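# Find an amber-lit faulty server or park at the charger

## Task

Check the servers along the aisle for a fault, shown by a front display glowing amber instead of blue. If one is faulty, finish facing its cabinet from the front, with that server centred in the head_camera image. The centre square of the image, whose side equals the image height, should show the server from roughly its midline up to where its display starts, clearly and with nothing blocking it. If no server is faulty, finish parked squarely within the taped charging area, near the wall charger, with either the front or the back of the base facing it. In both cases, leave every object where it began and hold nothing. The robot must not tip over or finish leaning; either one fails the task. For the final second after everything has settled, the arm, gripper and head must touch nothing, and the base must touch nothing movable, such as parts, boxes, carts, lids or drawers.

## Robot and tools

Robot: a Hello Robot Stretch 3. It has a two-wheel differential base 0.33 m long and 0.34 m wide, and a mast with a lift. A single arm extends telescopically to the robot's RIGHT. The base cannot move sideways. To reach further forward, drive the base. An in-place turn pivots about the point midway between the wheels, 0.05 m behind the front edge. With the arm retracted and the wrist folded (wrist_yaw_rad about 3.0), the robot sweeps a circle of radius 0.28 m when turning. An unfolded, level wrist reaches beyond that circle. The head carries head_camera and nav_camera, and head_pan_rad and head_tilt_rad aim both. wrist_camera rides on the gripper.

Frames: the base frame has its origin on the floor between the drive wheels, with x forward, y left and z up. The odometry frame is the base frame as it stood when the scene began. hand_pose is reported in the base frame at the point where the closed fingertips meet.

Tool execute_actions: the argument "actions" is a list holding one action or none. An empty list only reports the state and images. An action may contain "base", "joints", or both, and optionally "contact_limits". Its motions start together.
- "base" takes exactly one key. {"translate_m": d} is a relative drive from the current base position, in metres, from -1 to 1, with forward positive. {"rotate_rad": d} is a relative in-place turn in radians, from -3.2 to 3.2, with counter-clockwise (left) positive.
- "joints" is a single object keyed by joint name. Each value is an absolute target.
  - lift_m: 0 to 1.1 (arm height).
  - arm_m: 0 to 0.52 (extension).
  - wrist_yaw_rad: -1.345 to 4.42. 0 points along the arm, positive swings toward the front, 3.0 is folded over the base.
  - wrist_pitch_rad: -1.57 to 0.451. 0 is level, negative tips the fingers down.
  - wrist_roll_rad: -2.911 to 2.911.
  - gripper_m: -0.089 to 0.179. Larger is wider.
  - head_pan_rad: -3.953 to 1.73. 0 is straight ahead, positive is left, -1.57 looks along the arm.
  - head_tilt_rad: -1.53 to 0.419. 0 is level, negative is down.
- "contact_limits" accepts only arm_m, a motor-effort percentage from 1 to 100. The arm stops when its effort reaches this value. Lower values are gentler, but a value that is too low stops the arm immediately.
- "cameras" is an optional list of head_camera, nav_camera, wrist_camera or all. Leaving it out means all cameras; [] means none.
Unknown keys or out-of-range values cause the whole call to be rejected, and nothing moves. A joint or base you leave out may keep pushing toward its previous target.

Tool wait: takes "seconds" from 0 to 10. It issues no new command and returns the same report as an empty action.

Tool zoom_image: takes "camera" and "region" [x0, y0, x1, y1] in pixels, with the origin at the top-left. The region can be at most 504 by 504. It only works on a camera whose full image appeared in the latest result.

Tool finished_scene: takes "scene", the current scene's number. It ends the scene irreversibly and reports success. Call it only once the goal state is reached and stable.

Result lines:
- base_status and joint_status: how each commanded motion ended.
  - done: target reached; for the base, the wheels turned the full amount even if they slipped.
  - off_target: stopped short and may still be pushing.
  - contact_stop: the arm or lift met firm resistance, dropped its target and went slack.
  - time_out.
  - torque_fault: a wrist servo is limp for 10 s.
- on_its_own: what the call did not command. "held at" gives the held target, not the actual position.
- joint_positions: the current joint values.
- base_odometry: wheel-based position and heading, from -3.142 to 3.142, left positive. Slip counts as motion.
- turned_by_wheels and turned_by_imu: the turn since the last result.
- base_tilt: degrees, forward and right positive, with a fixed bias of up to about 4 degrees.
- motor_effort: percent, with the peak during the action in brackets. These readings are noisy and biased. A positive wheel effort means pushing forward.
- lidar_m: 12 distances in metres, one per 30-degree sector. Sector 1 is straight ahead and the rest go counter-clockwise (4 left, 7 behind, 10 right). "-" means no return. The scan plane is 0.17 m above the floor, and the range is 0.15 to 12 m. The robot's own parts can block sectors 5, 6, 9 and 10.
- wrist_depth_mm (45 to 1000) and head_depth_mm (280 to 4000): 7x7 grids of median depth in the image as sent. The head image arrives sideways.

Speed: the base moves fast (0.30 m/s, 1.9 rad/s) only when the arm is stowed: lift_m below 0.30, arm_m below 0.03 and wrist_yaw_rad above 2.54. Otherwise it is capped at 0.10 m/s and 0.63 rad/s. Shorter robot motion is better.

Suggested order:
1. Keep the arm stowed.
2. Drive the aisle, turning the head toward the server fronts, and zoom in to check each display colour.
3. If a display is amber, stop in front of that cabinet with the base squarely facing it.
4. Aim the head to centre the server, showing it from its middle up to its display, with a clear line of sight.
5. If every display is blue, drive into the taped charging area near the wall charger, aligned with its front or back toward the charger. Use lidar_m to avoid touching anything.
6. Finish with the arm, hand and head in free air.

Avoid:
- Bumping or pushing objects.
- Driving while the gripper touches something.
- Pushing with the arm high up, because the robot can tip.
- Snagging furniture, especially while reversing.
If base_tilt shows a lean, undo the last move in small steps, free the gripper, and lower lift_m to about 0.2. The base, wrist and head have no contact stop, so they keep pushing. Fold or unfold the wrist only with lift_m between 0.32 and 0.95, wrist_pitch_rad -0.4 and roll near 0.

Each tool is called after "Request:" as name([rows], argument=value, ...), one row to a line, values as JSON.

## Session

Request:
execute_actions(actions=[])

Scene clock: 0.00 s.
base_odometry: x=+0.000 y=+0.000 heading=+0.000 (m, m, rad; odometry frame)
turned_by_wheels: +0.000 (rad since the last result)
turned_by_imu: +0.000 (rad since the last result)
base_tilt: forward=+1.1 right=-1.6 (deg)
lidar_m: 0.87 1.47 1.30 0.85 0.78 0.79 0.99 2.04 1.23 1.36 2.66 0.85
head_depth_mm: 779 782 781 792 897 917 920 / 841 836 831 827 821 817 815 / 951 947 942 934 932 924 921 / 1585 1092 1084 1079 1072 1061 1051 / 1760 1291 1277 1265 1252 1247 1233 / 1664 1636 1567 1534 1526 1509 1492 / 1556 1555 1571 1587 1599 1604 1612
base_status: not commanded
joint_positions: lift_m=+0.445 arm_m=+0.001 wrist_yaw_rad=+2.824 wrist_pitch_rad=-0.429 wrist_roll_rad=+0.001 gripper_m=+0.037 head_pan_rad=-0.002 head_tilt_rad=-0.003
joint_status: not commanded
motor_effort: left_wheel=+0 right_wheel=-1 lift_m=+37 arm_m=+0 wrist_yaw_rad=+1 wrist_pitch_rad=+6 wrist_roll_rad=+0 gripper_m=+0 head_pan_rad=+0 head_tilt_rad=+1 (%)
hand_pose: x=+0.0485 y=+0.0662 z=+0.4554 quat_wxyz=(+0.258, +0.706, +0.039, +0.658) (m; base frame)
wrist_depth_mm: 685 806 - - - - - / - 838 - - - - - / - 896 - - - - - / - 973 - - - 966 968 / 734 856 864 838 858 817 817 / 721 - 739 714 - 690 685 / 624 - 602 625 606 608 599
pictures: head_camera (sideways: a quarter turn clockwise sets it upright), nav_camera (sideways: a quarter turn counterclockwise sets it upright), wrist_camera
Images, in order (width x height): head_camera 896x504, nav_camera 672x504, wrist_camera 644x364.

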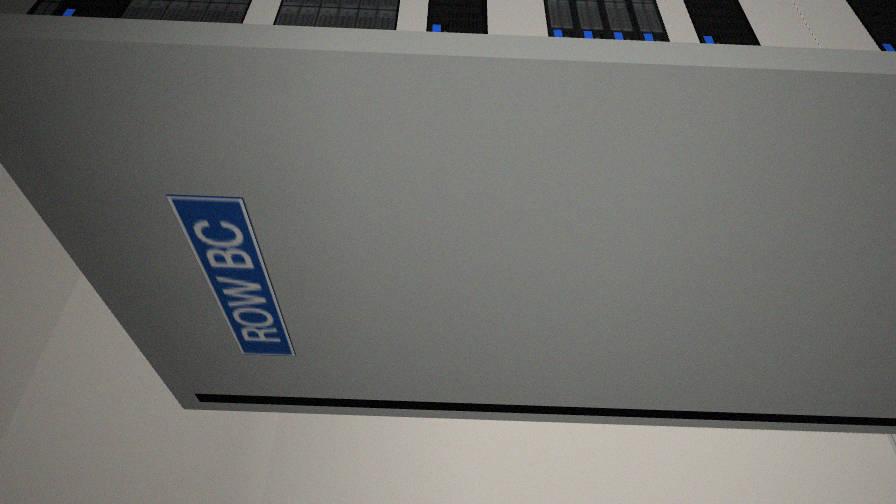

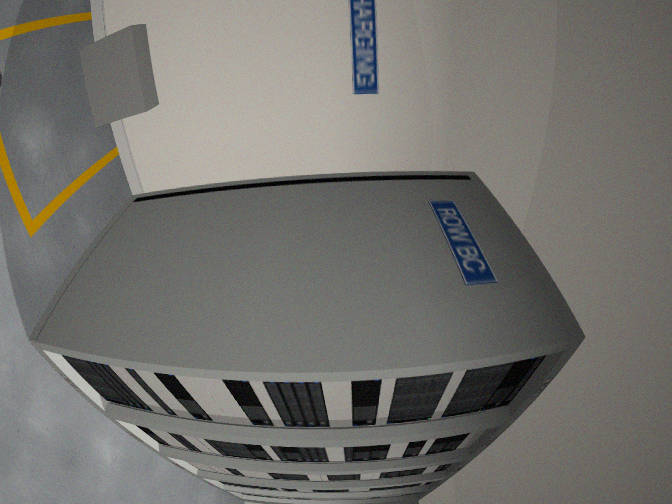

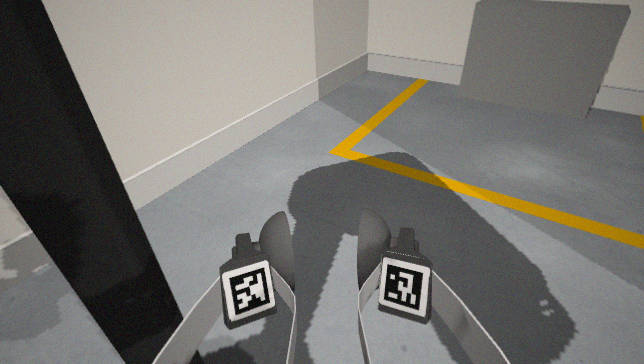

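Request:
execute_actions([
  {"base":{"rotate_rad":-0.94},"joints":{"lift_m":0.27,"head_tilt_rad":-0.3}},
], cameras=["head_camera","nav_camera"])

Scene clock: 5.23 s.
base_odometry: x=+0.000 y=+0.000 heading=-0.940 (m, m, rad; odometry frame)
turned_by_wheels: -0.940 (rad since the last result)
turned_by_imu: -0.952 (rad since the last result)
base_tilt: forward=+1.1 right=-1.6 (deg)
lidar_m: 2.33 0.85 0.96 1.47 1.14 0.82 0.78 0.81 1.09 2.15 1.23 1.49
head_depth_mm: 3389 2835 2847 2841 2557 1915 1494 / 3568 3670 3866 3771 2690 1906 1481 / 3519 3607 3855 - 2659 1900 1477 / 3540 3638 3858 - 2611 1884 1466 / 3468 3588 3827 3980 2644 1866 1460 / 2500 2275 2401 2498 2474 1878 1449 / 1556 1652 1689 1707 1757 1658 1443
base_status: done
joint_positions: lift_m=+0.270 arm_m=+0.001 wrist_yaw_rad=+2.824 wrist_pitch_rad=-0.430 wrist_roll_rad=+0.001 gripper_m=+0.037 head_pan_rad=-0.002 head_tilt_rad=-0.297
joint_status: all done
motor_effort: left_wheel=+4(14) right_wheel=-4(7) lift_m=+24(32) arm_m=+0(0) wrist_yaw_rad=+0(0) wrist_pitch_rad=+7(7) wrist_roll_rad=+0(0) gripper_m=+0(0) head_pan_rad=+0(1) head_tilt_rad=-2(13) (%)
hand_pose: x=+0.0485 y=+0.0661 z=+0.2805 quat_wxyz=(+0.259, +0.706, +0.040, +0.658) (m; base frame)
wrist_depth_mm: - - - - - 803 820 / - - - - - 843 890 / - 933 932 897 907 834 846 / - 714 703 704 686 671 661 / 579 586 598 580 587 551 549 / 489 - - 488 - 480 473 / 456 - - 419 422 416 413
pictures: head_camera (sideways: a quarter turn clockwise sets it upright), nav_camera (sideways: a quarter turn counterclockwise sets it upright)
Images, in order (width x height): head_camera 896x504, nav_camera 672x504.

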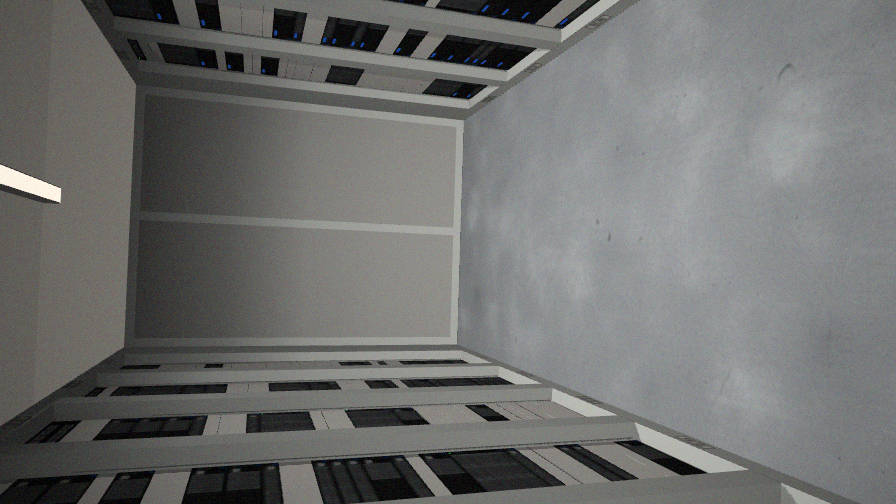

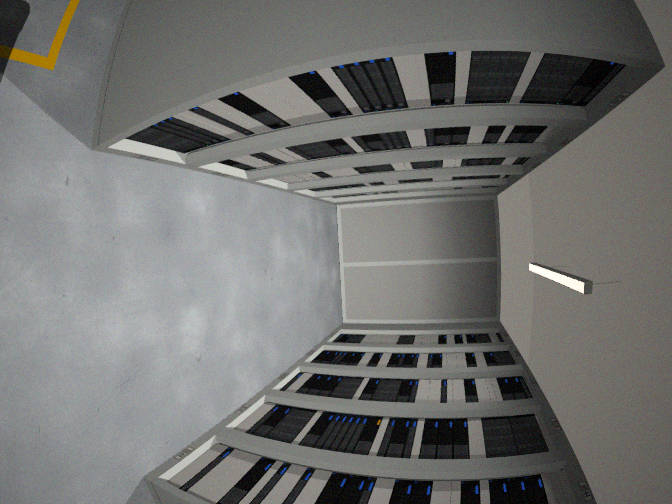

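Amber hint on the right, second cabinet.

Request:
execute_actions([
  {"base":{"translate_m":1.0},"joints":{"head_pan_rad":-1.57,"head_tilt_rad":-0.3}},
], cameras=[])

Request:
execute_actions([
  {"base":{"translate_m":0.65}},
], cameras=["head_camera","nav_camera"])

Scene clock: 13.50 s.
base_odometry: x=+0.590 y=-0.807 heading=-0.940 (m, m, rad; odometry frame)
turned_by_wheels: +0.000 (rad since the last result)
turned_by_imu: +0.008 (rad since the last result)
base_tilt: forward=+1.1 right=-1.4 (deg)
lidar_m: 2.12 0.82 0.56 0.57 0.58 1.86 1.78 1.84 1.03 1.02 1.02 1.46
head_depth_mm: 850 903 2037 2202 2338 1927 1487 / 879 933 980 1040 1105 1345 1389 / 883 932 991 1052 1132 1218 1308 / 877 932 989 1055 1126 1214 1303 / 880 930 987 1057 1131 1214 1304 / 871 931 974 1036 1110 1172 1272 / 828 882 940 1009 1098 1198 1288
base_status: done
joint_positions: lift_m=+0.270 arm_m=+0.001 wrist_yaw_rad=+2.824 wrist_pitch_rad=-0.430 wrist_roll_rad=+0.001 gripper_m=+0.037 head_pan_rad=-1.563 head_tilt_rad=-0.297
joint_status: all done
motor_effort: left_wheel=+3(15) right_wheel=-3(7) lift_m=+24(25) arm_m=+0(0) wrist_yaw_rad=+0(0) wrist_pitch_rad=+7(7) wrist_roll_rad=+0(0) gripper_m=+0(0) head_pan_rad=-4(48) head_tilt_rad=+0(1) (%)
hand_pose: x=+0.0485 y=+0.0661 z=+0.2805 quat_wxyz=(+0.259, +0.706, +0.040, +0.658) (m; base frame)
wrist_depth_mm: 488 518 564 593 685 768 785 / - 555 600 644 745 851 899 / - 600 669 709 789 815 845 / - 633 654 692 689 672 669 / 572 586 603 577 582 561 564 / 496 - - 490 - 481 469 / 454 - - 422 414 418 411
pictures: none
No camera images: the call's "cameras" was empty. Leave "cameras" out to get every camera's image.

Scene clock: 17.30 s.
base_odometry: x=+0.974 y=-1.332 heading=-0.939 (m, m, rad; odometry frame)
turned_by_wheels: +0.000 (rad since the last result)
turned_by_imu: +0.005 (rad since the last result)
base_tilt: forward=+1.0 right=-1.6 (deg)
lidar_m: 2.14 0.83 0.55 0.58 0.60 0.81 2.44 2.52 1.03 1.00 1.01 1.45
head_depth_mm: 864 898 939 992 1064 1178 1287 / 874 921 978 1044 1105 1174 1257 / 870 920 981 1040 1117 1202 1287 / 869 920 978 1046 1119 1201 1291 / 869 920 979 1046 1120 1203 1296 / 831 878 932 990 1060 1148 1241 / 853 913 964 1041 1117 1202 1291
base_status: done
joint_positions: lift_m=+0.270 arm_m=+0.001 wrist_yaw_rad=+2.824 wrist_pitch_rad=-0.430 wrist_roll_rad=+0.001 gripper_m=+0.037 head_pan_rad=-1.563 head_tilt_rad=-0.297
joint_status: not commanded
motor_effort: left_wheel=+3(15) right_wheel=-3(5) lift_m=+24(24) arm_m=-1(0) wrist_yaw_rad=+0(0) wrist_pitch_rad=+7(7) wrist_roll_rad=+0(0) gripper_m=+0(0) head_pan_rad=-4(5) head_tilt_rad=-2(1) (%)
hand_pose: x=+0.0485 y=+0.0661 z=+0.2805 quat_wxyz=(+0.259, +0.706, +0.040, +0.658) (m; base frame)
wrist_depth_mm: 500 526 584 583 681 767 838 / - 562 631 632 747 858 939 / - 610 677 691 785 804 848 / - 629 649 691 702 671 674 / 576 592 599 576 587 572 554 / 495 - - 486 - 474 470 / 458 - - 424 419 415 411
pictures: head_camera (sideways: a quarter turn clockwise sets it upright), nav_camera (sideways: a quarter turn counterclockwise sets it upright)
Images, in order (width x height): head_camera 896x504, nav_camera 672x504.

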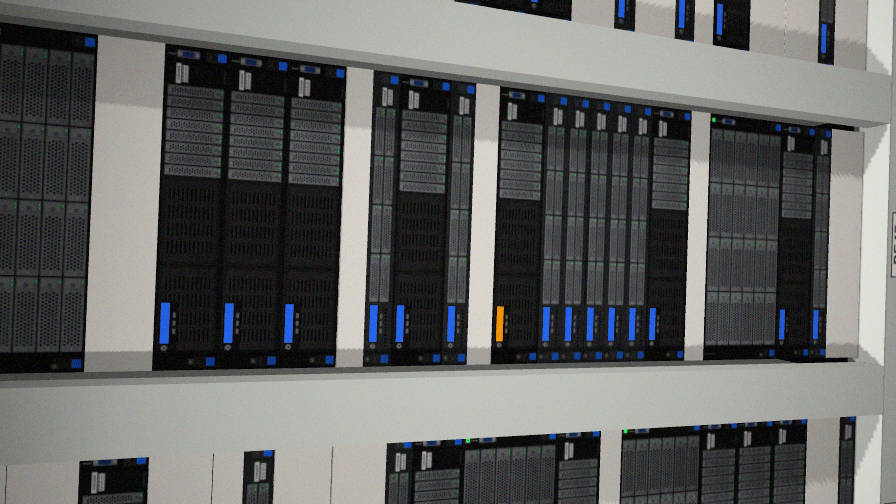

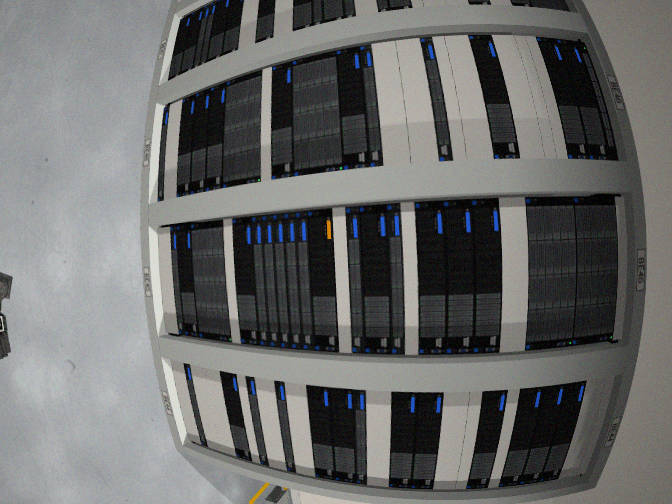

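Request:
execute_actions([
  {"joints":{"head_tilt_rad":-0.41}},
], cameras=["head_camera"])

Scene clock: 20.20 s.
base_odometry: x=+0.974 y=-1.332 heading=-0.939 (m, m, rad; odometry frame)
turned_by_wheels: +0.000 (rad since the last result)
turned_by_imu: +0.001 (rad since the last result)
base_tilt: forward=+1.0 right=-1.5 (deg)
lidar_m: 2.14 0.83 0.55 0.58 0.60 0.80 2.43 2.52 1.03 1.00 1.01 1.45
head_depth_mm: 843 895 947 1021 1160 1329 1358 / 851 917 994 1088 1172 1290 1333 / 854 917 998 1089 1199 1328 1350 / 852 916 996 1086 1199 1336 1348 / 851 918 993 1083 1188 1351 1336 / 818 877 944 1039 1139 1274 1327 / 828 907 983 1083 1206 1332 1328
base_status: not commanded
joint_positions: lift_m=+0.270 arm_m=+0.001 wrist_yaw_rad=+2.824 wrist_pitch_rad=-0.430 wrist_roll_rad=+0.001 gripper_m=+0.037 head_pan_rad=-1.563 head_tilt_rad=-0.405
joint_status: all done
motor_effort: left_wheel=+4(3) right_wheel=-3(3) lift_m=+25(24) arm_m=-1(1) wrist_yaw_rad=+0(0) wrist_pitch_rad=+7(7) wrist_roll_rad=+0(0) gripper_m=+1(0) head_pan_rad=-4(4) head_tilt_rad=-2(7) (%)
hand_pose: x=+0.0485 y=+0.0661 z=+0.2805 quat_wxyz=(+0.259, +0.706, +0.040, +0.658) (m; base frame)
wrist_depth_mm: 500 528 568 578 694 764 797 / - 564 609 658 749 841 929 / - 626 684 685 773 832 831 / - 621 683 691 682 680 677 / 577 587 597 582 584 553 555 / 497 - - 497 - 480 466 / 461 - - 424 425 419 410
pictures: head_camera (sideways: a quarter turn clockwise sets it upright)
Images, in order (width x height): head_camera 896x504.

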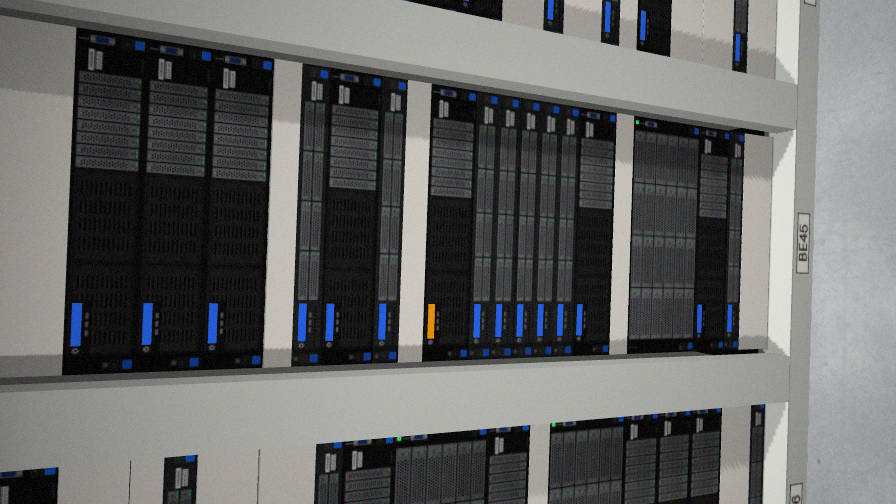

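Request:
finished_scene(scene=1)

The scene is finished: the task was done.


## Next scene

The same job, from a new start.

Request:
execute_actions([
  {"joints":{"head_tilt_rad":-0.3}},
])

Scene clock: 0.73 s.
base_odometry: x=+0.000 y=+0.000 heading=+0.000 (m, m, rad; odometry frame)
turned_by_wheels: +0.000 (rad since the last result)
turned_by_imu: +0.000 (rad since the last result)
base_tilt: forward=+1.0 right=-1.7 (deg)
lidar_m: 1.10 1.26 2.15 1.16 1.39 1.66 0.80 0.64 0.63 0.69 1.05 1.84
head_depth_mm: 1588 1655 1732 1810 1893 1866 1465 / 1526 1654 1806 1920 2040 1866 1454 / 1290 1394 1516 1653 1832 1845 1447 / 1131 1205 1294 1392 1516 1640 1435 / 994 1058 1122 1202 1292 1394 1396 / 906 966 1028 1092 1181 1287 1338 / 1049 1119 1202 1298 1417 1538 1408
base_status: not commanded
joint_positions: lift_m=+0.326 arm_m=+0.001 wrist_yaw_rad=+2.971 wrist_pitch_rad=-0.596 wrist_roll_rad=+0.001 gripper_m=+0.037 head_pan_rad=-0.002 head_tilt_rad=-0.296
joint_status: all done
motor_effort: left_wheel=+0(0) right_wheel=+0(0) lift_m=+35(36) arm_m=+0(0) wrist_yaw_rad=+0(0) wrist_pitch_rad=+5(6) wrist_roll_rad=+0(0) gripper_m=+0(0) head_pan_rad=+0(0) head_tilt_rad=-2(14) (%)
hand_pose: x=+0.0124 y=+0.0500 z=+0.3012 quat_wxyz=(+0.265, +0.691, +0.150, +0.656) (m; base frame)
wrist_depth_mm: - - - - - - - / 955 - 947 910 890 864 858 / 781 - 753 738 724 738 715 / 659 643 644 639 630 594 601 / 568 556 - 563 547 536 530 / 501 - - - - 467 469 / - - - - 427 425 413
pictures: head_camera (sideways: a quarter turn clockwise sets it upright), nav_camera (sideways: a quarter turn counterclockwise sets it upright), wrist_camera
Images, in order (width x height): head_camera 896x504, nav_camera 672x504, wrist_camera 644x364.

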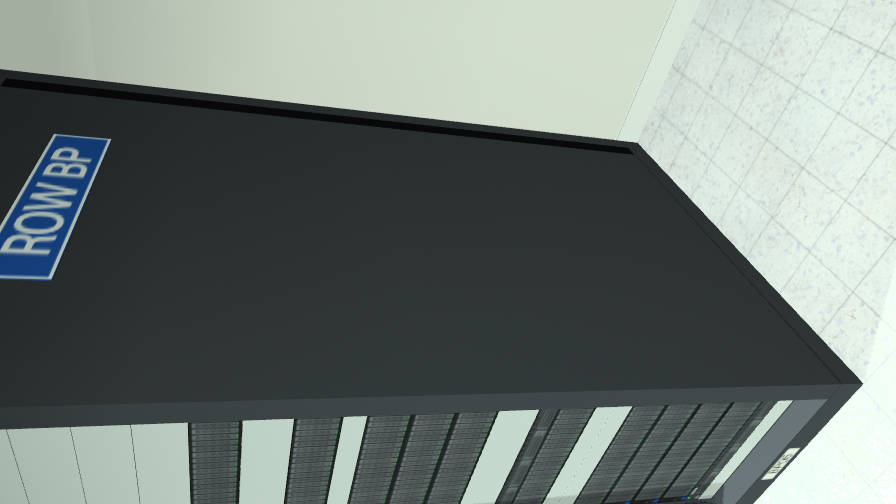

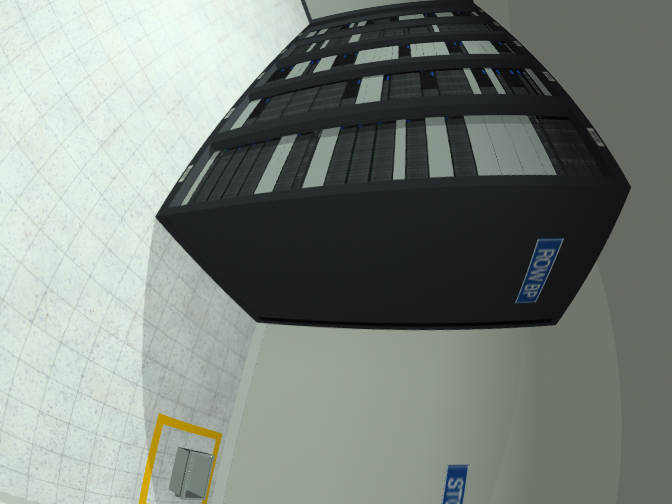

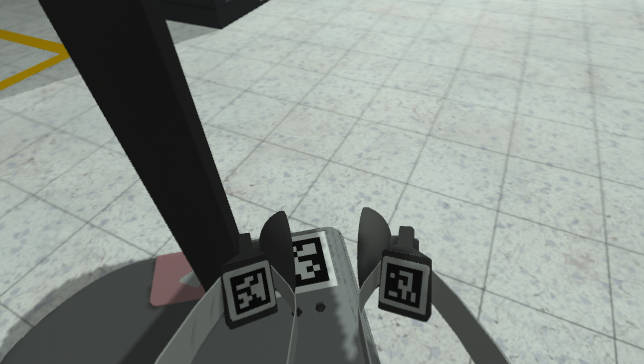

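Request:
execute_actions([
  {"base":{"rotate_rad":0.94},"joints":{"lift_m":0.29,"wrist_pitch_rad":-0.4}},
], cameras=["head_camera","nav_camera"])

Request:
execute_actions([
  {"base":{"translate_m":1.0},"joints":{"head_pan_rad":-1.1}},
], cameras=["head_camera","nav_camera"])

Request:
execute_actions([
  {"base":{"translate_m":0.7},"joints":{"head_pan_rad":1.6}},
], cameras=["head_camera","nav_camera"])

Scene clock: 6.73 s.
base_odometry: x=+0.000 y=+0.000 heading=+0.940 (m, m, rad; odometry frame)
turned_by_wheels: +0.940 (rad since the last result)
turned_by_imu: +0.954 (rad since the last result)
base_tilt: forward=+1.0 right=-1.7 (deg)
lidar_m: 3.04 1.16 1.22 1.78 0.88 0.65 0.63 0.66 0.92 1.84 1.17 1.10
head_depth_mm: 2831 2279 2287 2060 2113 1849 1457 / 3434 3435 3520 3187 2585 1858 1445 / 3445 3622 3817 - 2550 1851 1442 / 3511 3553 3828 - 2517 1832 1433 / 3461 3623 3839 - 2521 1824 1425 / 3259 2903 3022 3162 2490 1813 1418 / 2096 2161 2222 2281 2178 1798 1411
base_status: done
joint_positions: lift_m=+0.291 arm_m=+0.001 wrist_yaw_rad=+2.971 wrist_pitch_rad=-0.423 wrist_roll_rad=+0.001 gripper_m=+0.037 head_pan_rad=-0.002 head_tilt_rad=-0.297
joint_status: all done
motor_effort: left_wheel=-6(12) right_wheel=+3(7) lift_m=+20(31) arm_m=+0(0) wrist_yaw_rad=+0(0) wrist_pitch_rad=+10(8) wrist_roll_rad=+0(0) gripper_m=+0(0) head_pan_rad=+0(0) head_tilt_rad=-1(1) (%)
hand_pose: x=+0.0167 y=+0.0750 z=+0.3021 quat_wxyz=(+0.207, +0.701, +0.089, +0.676) (m; base frame)
wrist_depth_mm: - - - - - - 994 / 961 - - - - - - / 926 - 992 951 926 882 880 / 775 - 762 746 715 720 713 / 640 614 642 611 620 600 584 / 539 529 - 537 - 507 499 / 478 - - - 433 441 436
pictures: head_camera (sideways: a quarter turn clockwise sets it upright), nav_camera (sideways: a quarter turn counterclockwise sets it upright)
Images, in order (width x height): head_camera 896x504, nav_camera 672x504.

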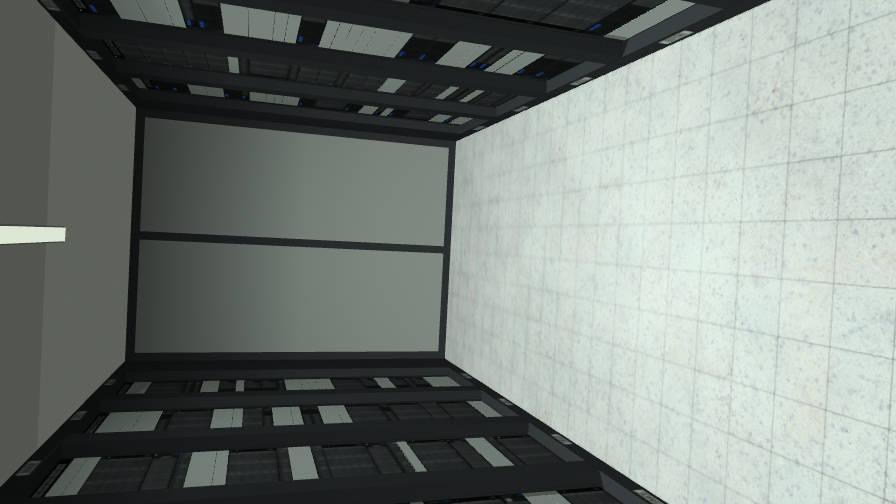

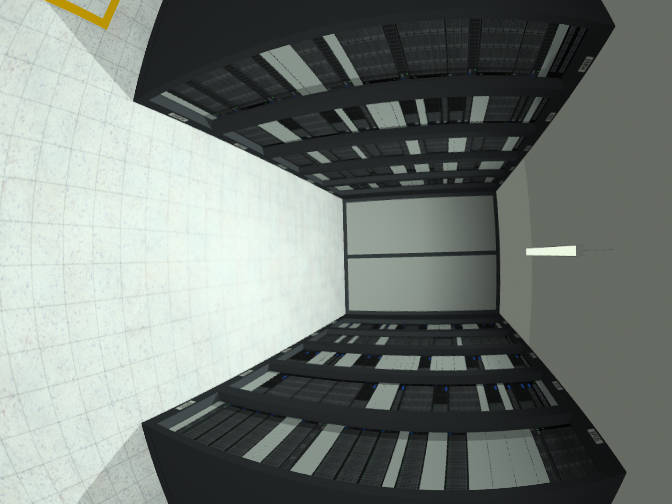

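Scene clock: 11.83 s.
base_odometry: x=+0.590 y=+0.807 heading=+0.940 (m, m, rad; odometry frame)
turned_by_wheels: +0.000 (rad since the last result)
turned_by_imu: +0.007 (rad since the last result)
base_tilt: forward=+1.1 right=-1.5 (deg)
lidar_m: 2.89 1.14 0.85 0.78 1.89 1.69 1.64 1.71 1.92 0.74 0.82 1.15
head_depth_mm: 635 665 698 731 772 815 864 / 670 702 739 777 820 870 926 / 706 742 782 826 876 934 998 / 692 730 778 834 894 968 1042 / 792 839 890 947 1008 1080 1162 / 844 897 953 1025 1100 1189 1271 / 903 964 1032 1115 1203 1306 1351
base_status: done
joint_positions: lift_m=+0.291 arm_m=+0.001 wrist_yaw_rad=+2.971 wrist_pitch_rad=-0.422 wrist_roll_rad=+0.001 gripper_m=+0.037 head_pan_rad=-1.093 head_tilt_rad=-0.297
joint_status: all done
motor_effort: left_wheel=-5(10) right_wheel=+3(8) lift_m=+19(19) arm_m=+0(0) wrist_yaw_rad=+0(0) wrist_pitch_rad=+10(11) wrist_roll_rad=+0(0) gripper_m=+0(0) head_pan_rad=-4(51) head_tilt_rad=+0(0) (%)
hand_pose: x=+0.0167 y=+0.0750 z=+0.3023 quat_wxyz=(+0.207, +0.702, +0.089, +0.676) (m; base frame)
wrist_depth_mm: - - 802 844 861 911 966 / - - 877 923 920 965 - / - - 908 897 921 915 903 / 780 - 756 731 721 704 699 / 655 613 646 613 620 598 580 / 536 531 - 530 - 502 500 / 479 - - - 443 442 433
pictures: head_camera (sideways: a quarter turn clockwise sets it upright), nav_camera (sideways: a quarter turn counterclockwise sets it upright)
Images, in order (width x height): head_camera 896x504, nav_camera 672x504.

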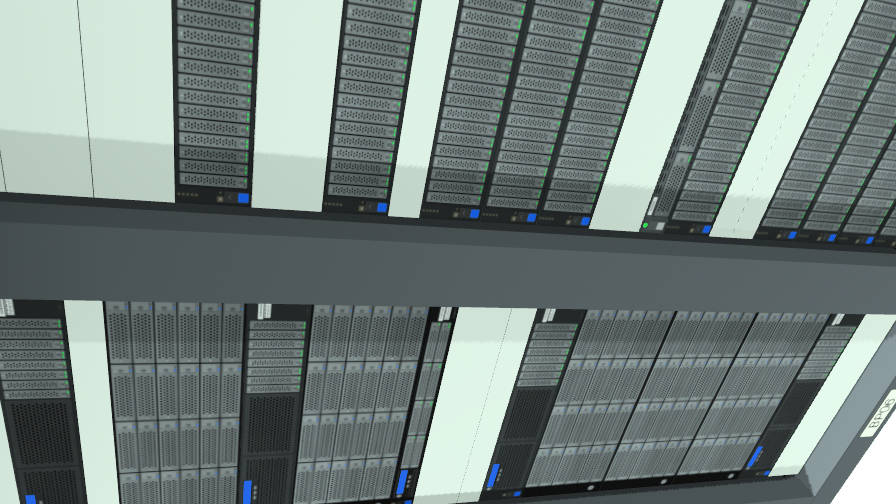

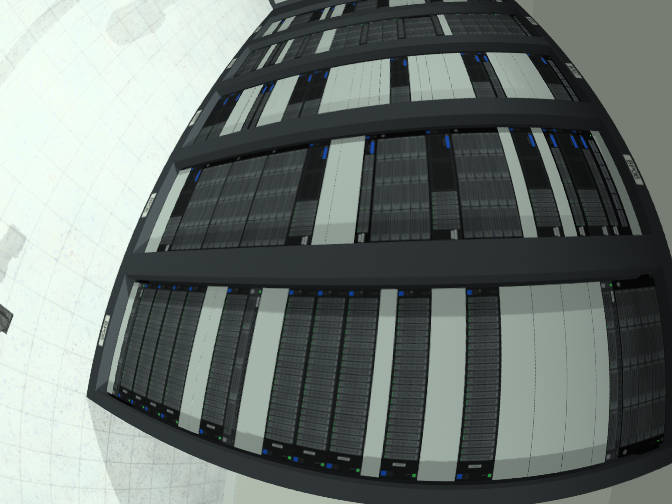

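Scene clock: 15.93 s.
base_odometry: x=+1.003 y=+1.372 heading=+0.939 (m, m, rad; odometry frame)
turned_by_wheels: +0.000 (rad since the last result)
turned_by_imu: +0.005 (rad since the last result)
base_tilt: forward=+0.9 right=-1.6 (deg)
lidar_m: 2.37 1.11 0.81 0.78 0.79 1.11 2.34 1.11 0.78 0.81 0.80 1.16
head_depth_mm: 650 688 728 776 815 849 900 / 652 691 731 780 834 899 968 / 656 696 737 787 841 905 981 / 661 699 745 793 850 915 988 / 667 704 750 799 858 921 1000 / 658 697 738 778 825 881 959 / 624 660 706 756 824 914 1007
base_status: done
joint_positions: lift_m=+0.291 arm_m=+0.001 wrist_yaw_rad=+2.971 wrist_pitch_rad=-0.422 wrist_roll_rad=+0.001 gripper_m=+0.037 head_pan_rad=+1.593 head_tilt_rad=-0.297
joint_status: all done
motor_effort: left_wheel=-5(10) right_wheel=+3(7) lift_m=+19(19) arm_m=+0(0) wrist_yaw_rad=-1(0) wrist_pitch_rad=+10(10) wrist_roll_rad=+0(0) gripper_m=+0(0) head_pan_rad=+5(51) head_tilt_rad=+0(1) (%)
hand_pose: x=+0.0167 y=+0.0750 z=+0.3023 quat_wxyz=(+0.207, +0.702, +0.089, +0.676) (m; base frame)
wrist_depth_mm: - 745 779 830 816 882 900 / 789 - 856 916 914 947 968 / 824 - 876 893 919 898 874 / 794 - 772 746 729 721 721 / 642 626 640 606 634 590 582 / 540 533 - 536 - 504 502 / 473 - - - 439 441 432
pictures: head_camera (sideways: a quarter turn clockwise sets it upright), nav_camera (sideways: a quarter turn counterclockwise sets it upright)
Images, in order (width x height): head_camera 896x504, nav_camera 672x504.

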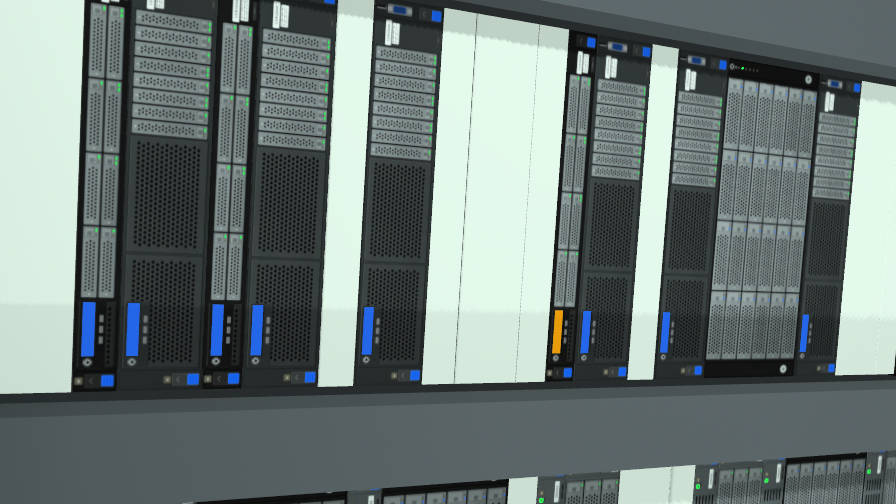

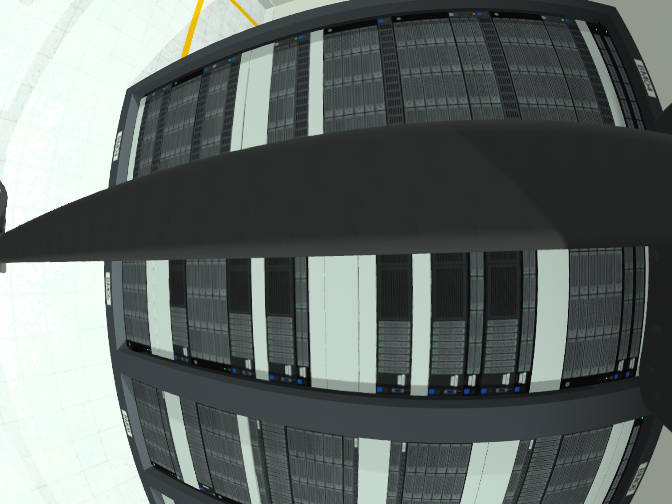

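Request:
execute_actions([
  {"joints":{"head_tilt_rad":-0.487}},
], cameras=["head_camera"])

Scene clock: 18.47 s.
base_odometry: x=+1.003 y=+1.372 heading=+0.939 (m, m, rad; odometry frame)
turned_by_wheels: +0.000 (rad since the last result)
turned_by_imu: +0.001 (rad since the last result)
base_tilt: forward=+1.0 right=-1.6 (deg)
lidar_m: 2.38 1.11 0.81 0.78 0.78 1.11 2.34 1.11 0.78 0.81 0.81 1.16
head_depth_mm: 630 685 752 821 892 980 1178 / 632 690 757 841 943 1072 1179 / 638 695 764 849 952 1087 1197 / 643 702 771 858 964 1104 1200 / 646 706 777 864 974 1112 1214 / 638 692 749 837 928 1065 1183 / 608 663 740 853 977 1131 1233
base_status: not commanded
joint_positions: lift_m=+0.291 arm_m=+0.001 wrist_yaw_rad=+2.971 wrist_pitch_rad=-0.422 wrist_roll_rad=+0.001 gripper_m=+0.037 head_pan_rad=+1.593 head_tilt_rad=-0.481
joint_status: all done
motor_effort: left_wheel=-5(4) right_wheel=+3(3) lift_m=+19(20) arm_m=+0(0) wrist_yaw_rad=+0(0) wrist_pitch_rad=+10(10) wrist_roll_rad=+0(0) gripper_m=+0(0) head_pan_rad=+4(4) head_tilt_rad=-2(13) (%)
hand_pose: x=+0.0167 y=+0.0750 z=+0.3023 quat_wxyz=(+0.207, +0.702, +0.089, +0.676) (m; base frame)
wrist_depth_mm: - 761 790 811 828 892 896 / 775 - 839 892 909 957 968 / 820 - 887 882 907 896 898 / 802 - 757 734 729 704 702 / 664 629 644 606 629 586 585 / 546 531 - 537 - 509 497 / 478 - - - 448 438 432
pictures: head_camera (sideways: a quarter turn clockwise sets it upright)
Images, in order (width x height): head_camera 896x504.

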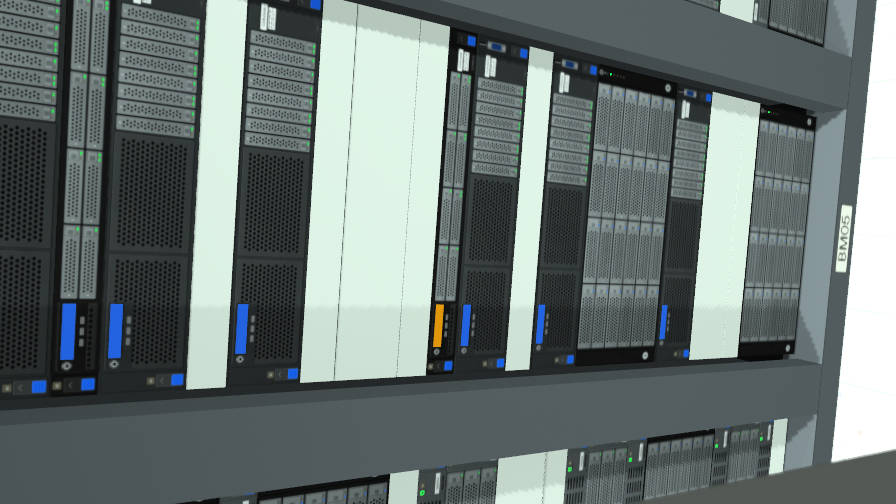

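Request:
finished_scene(scene=2)

The scene is finished: the task was done.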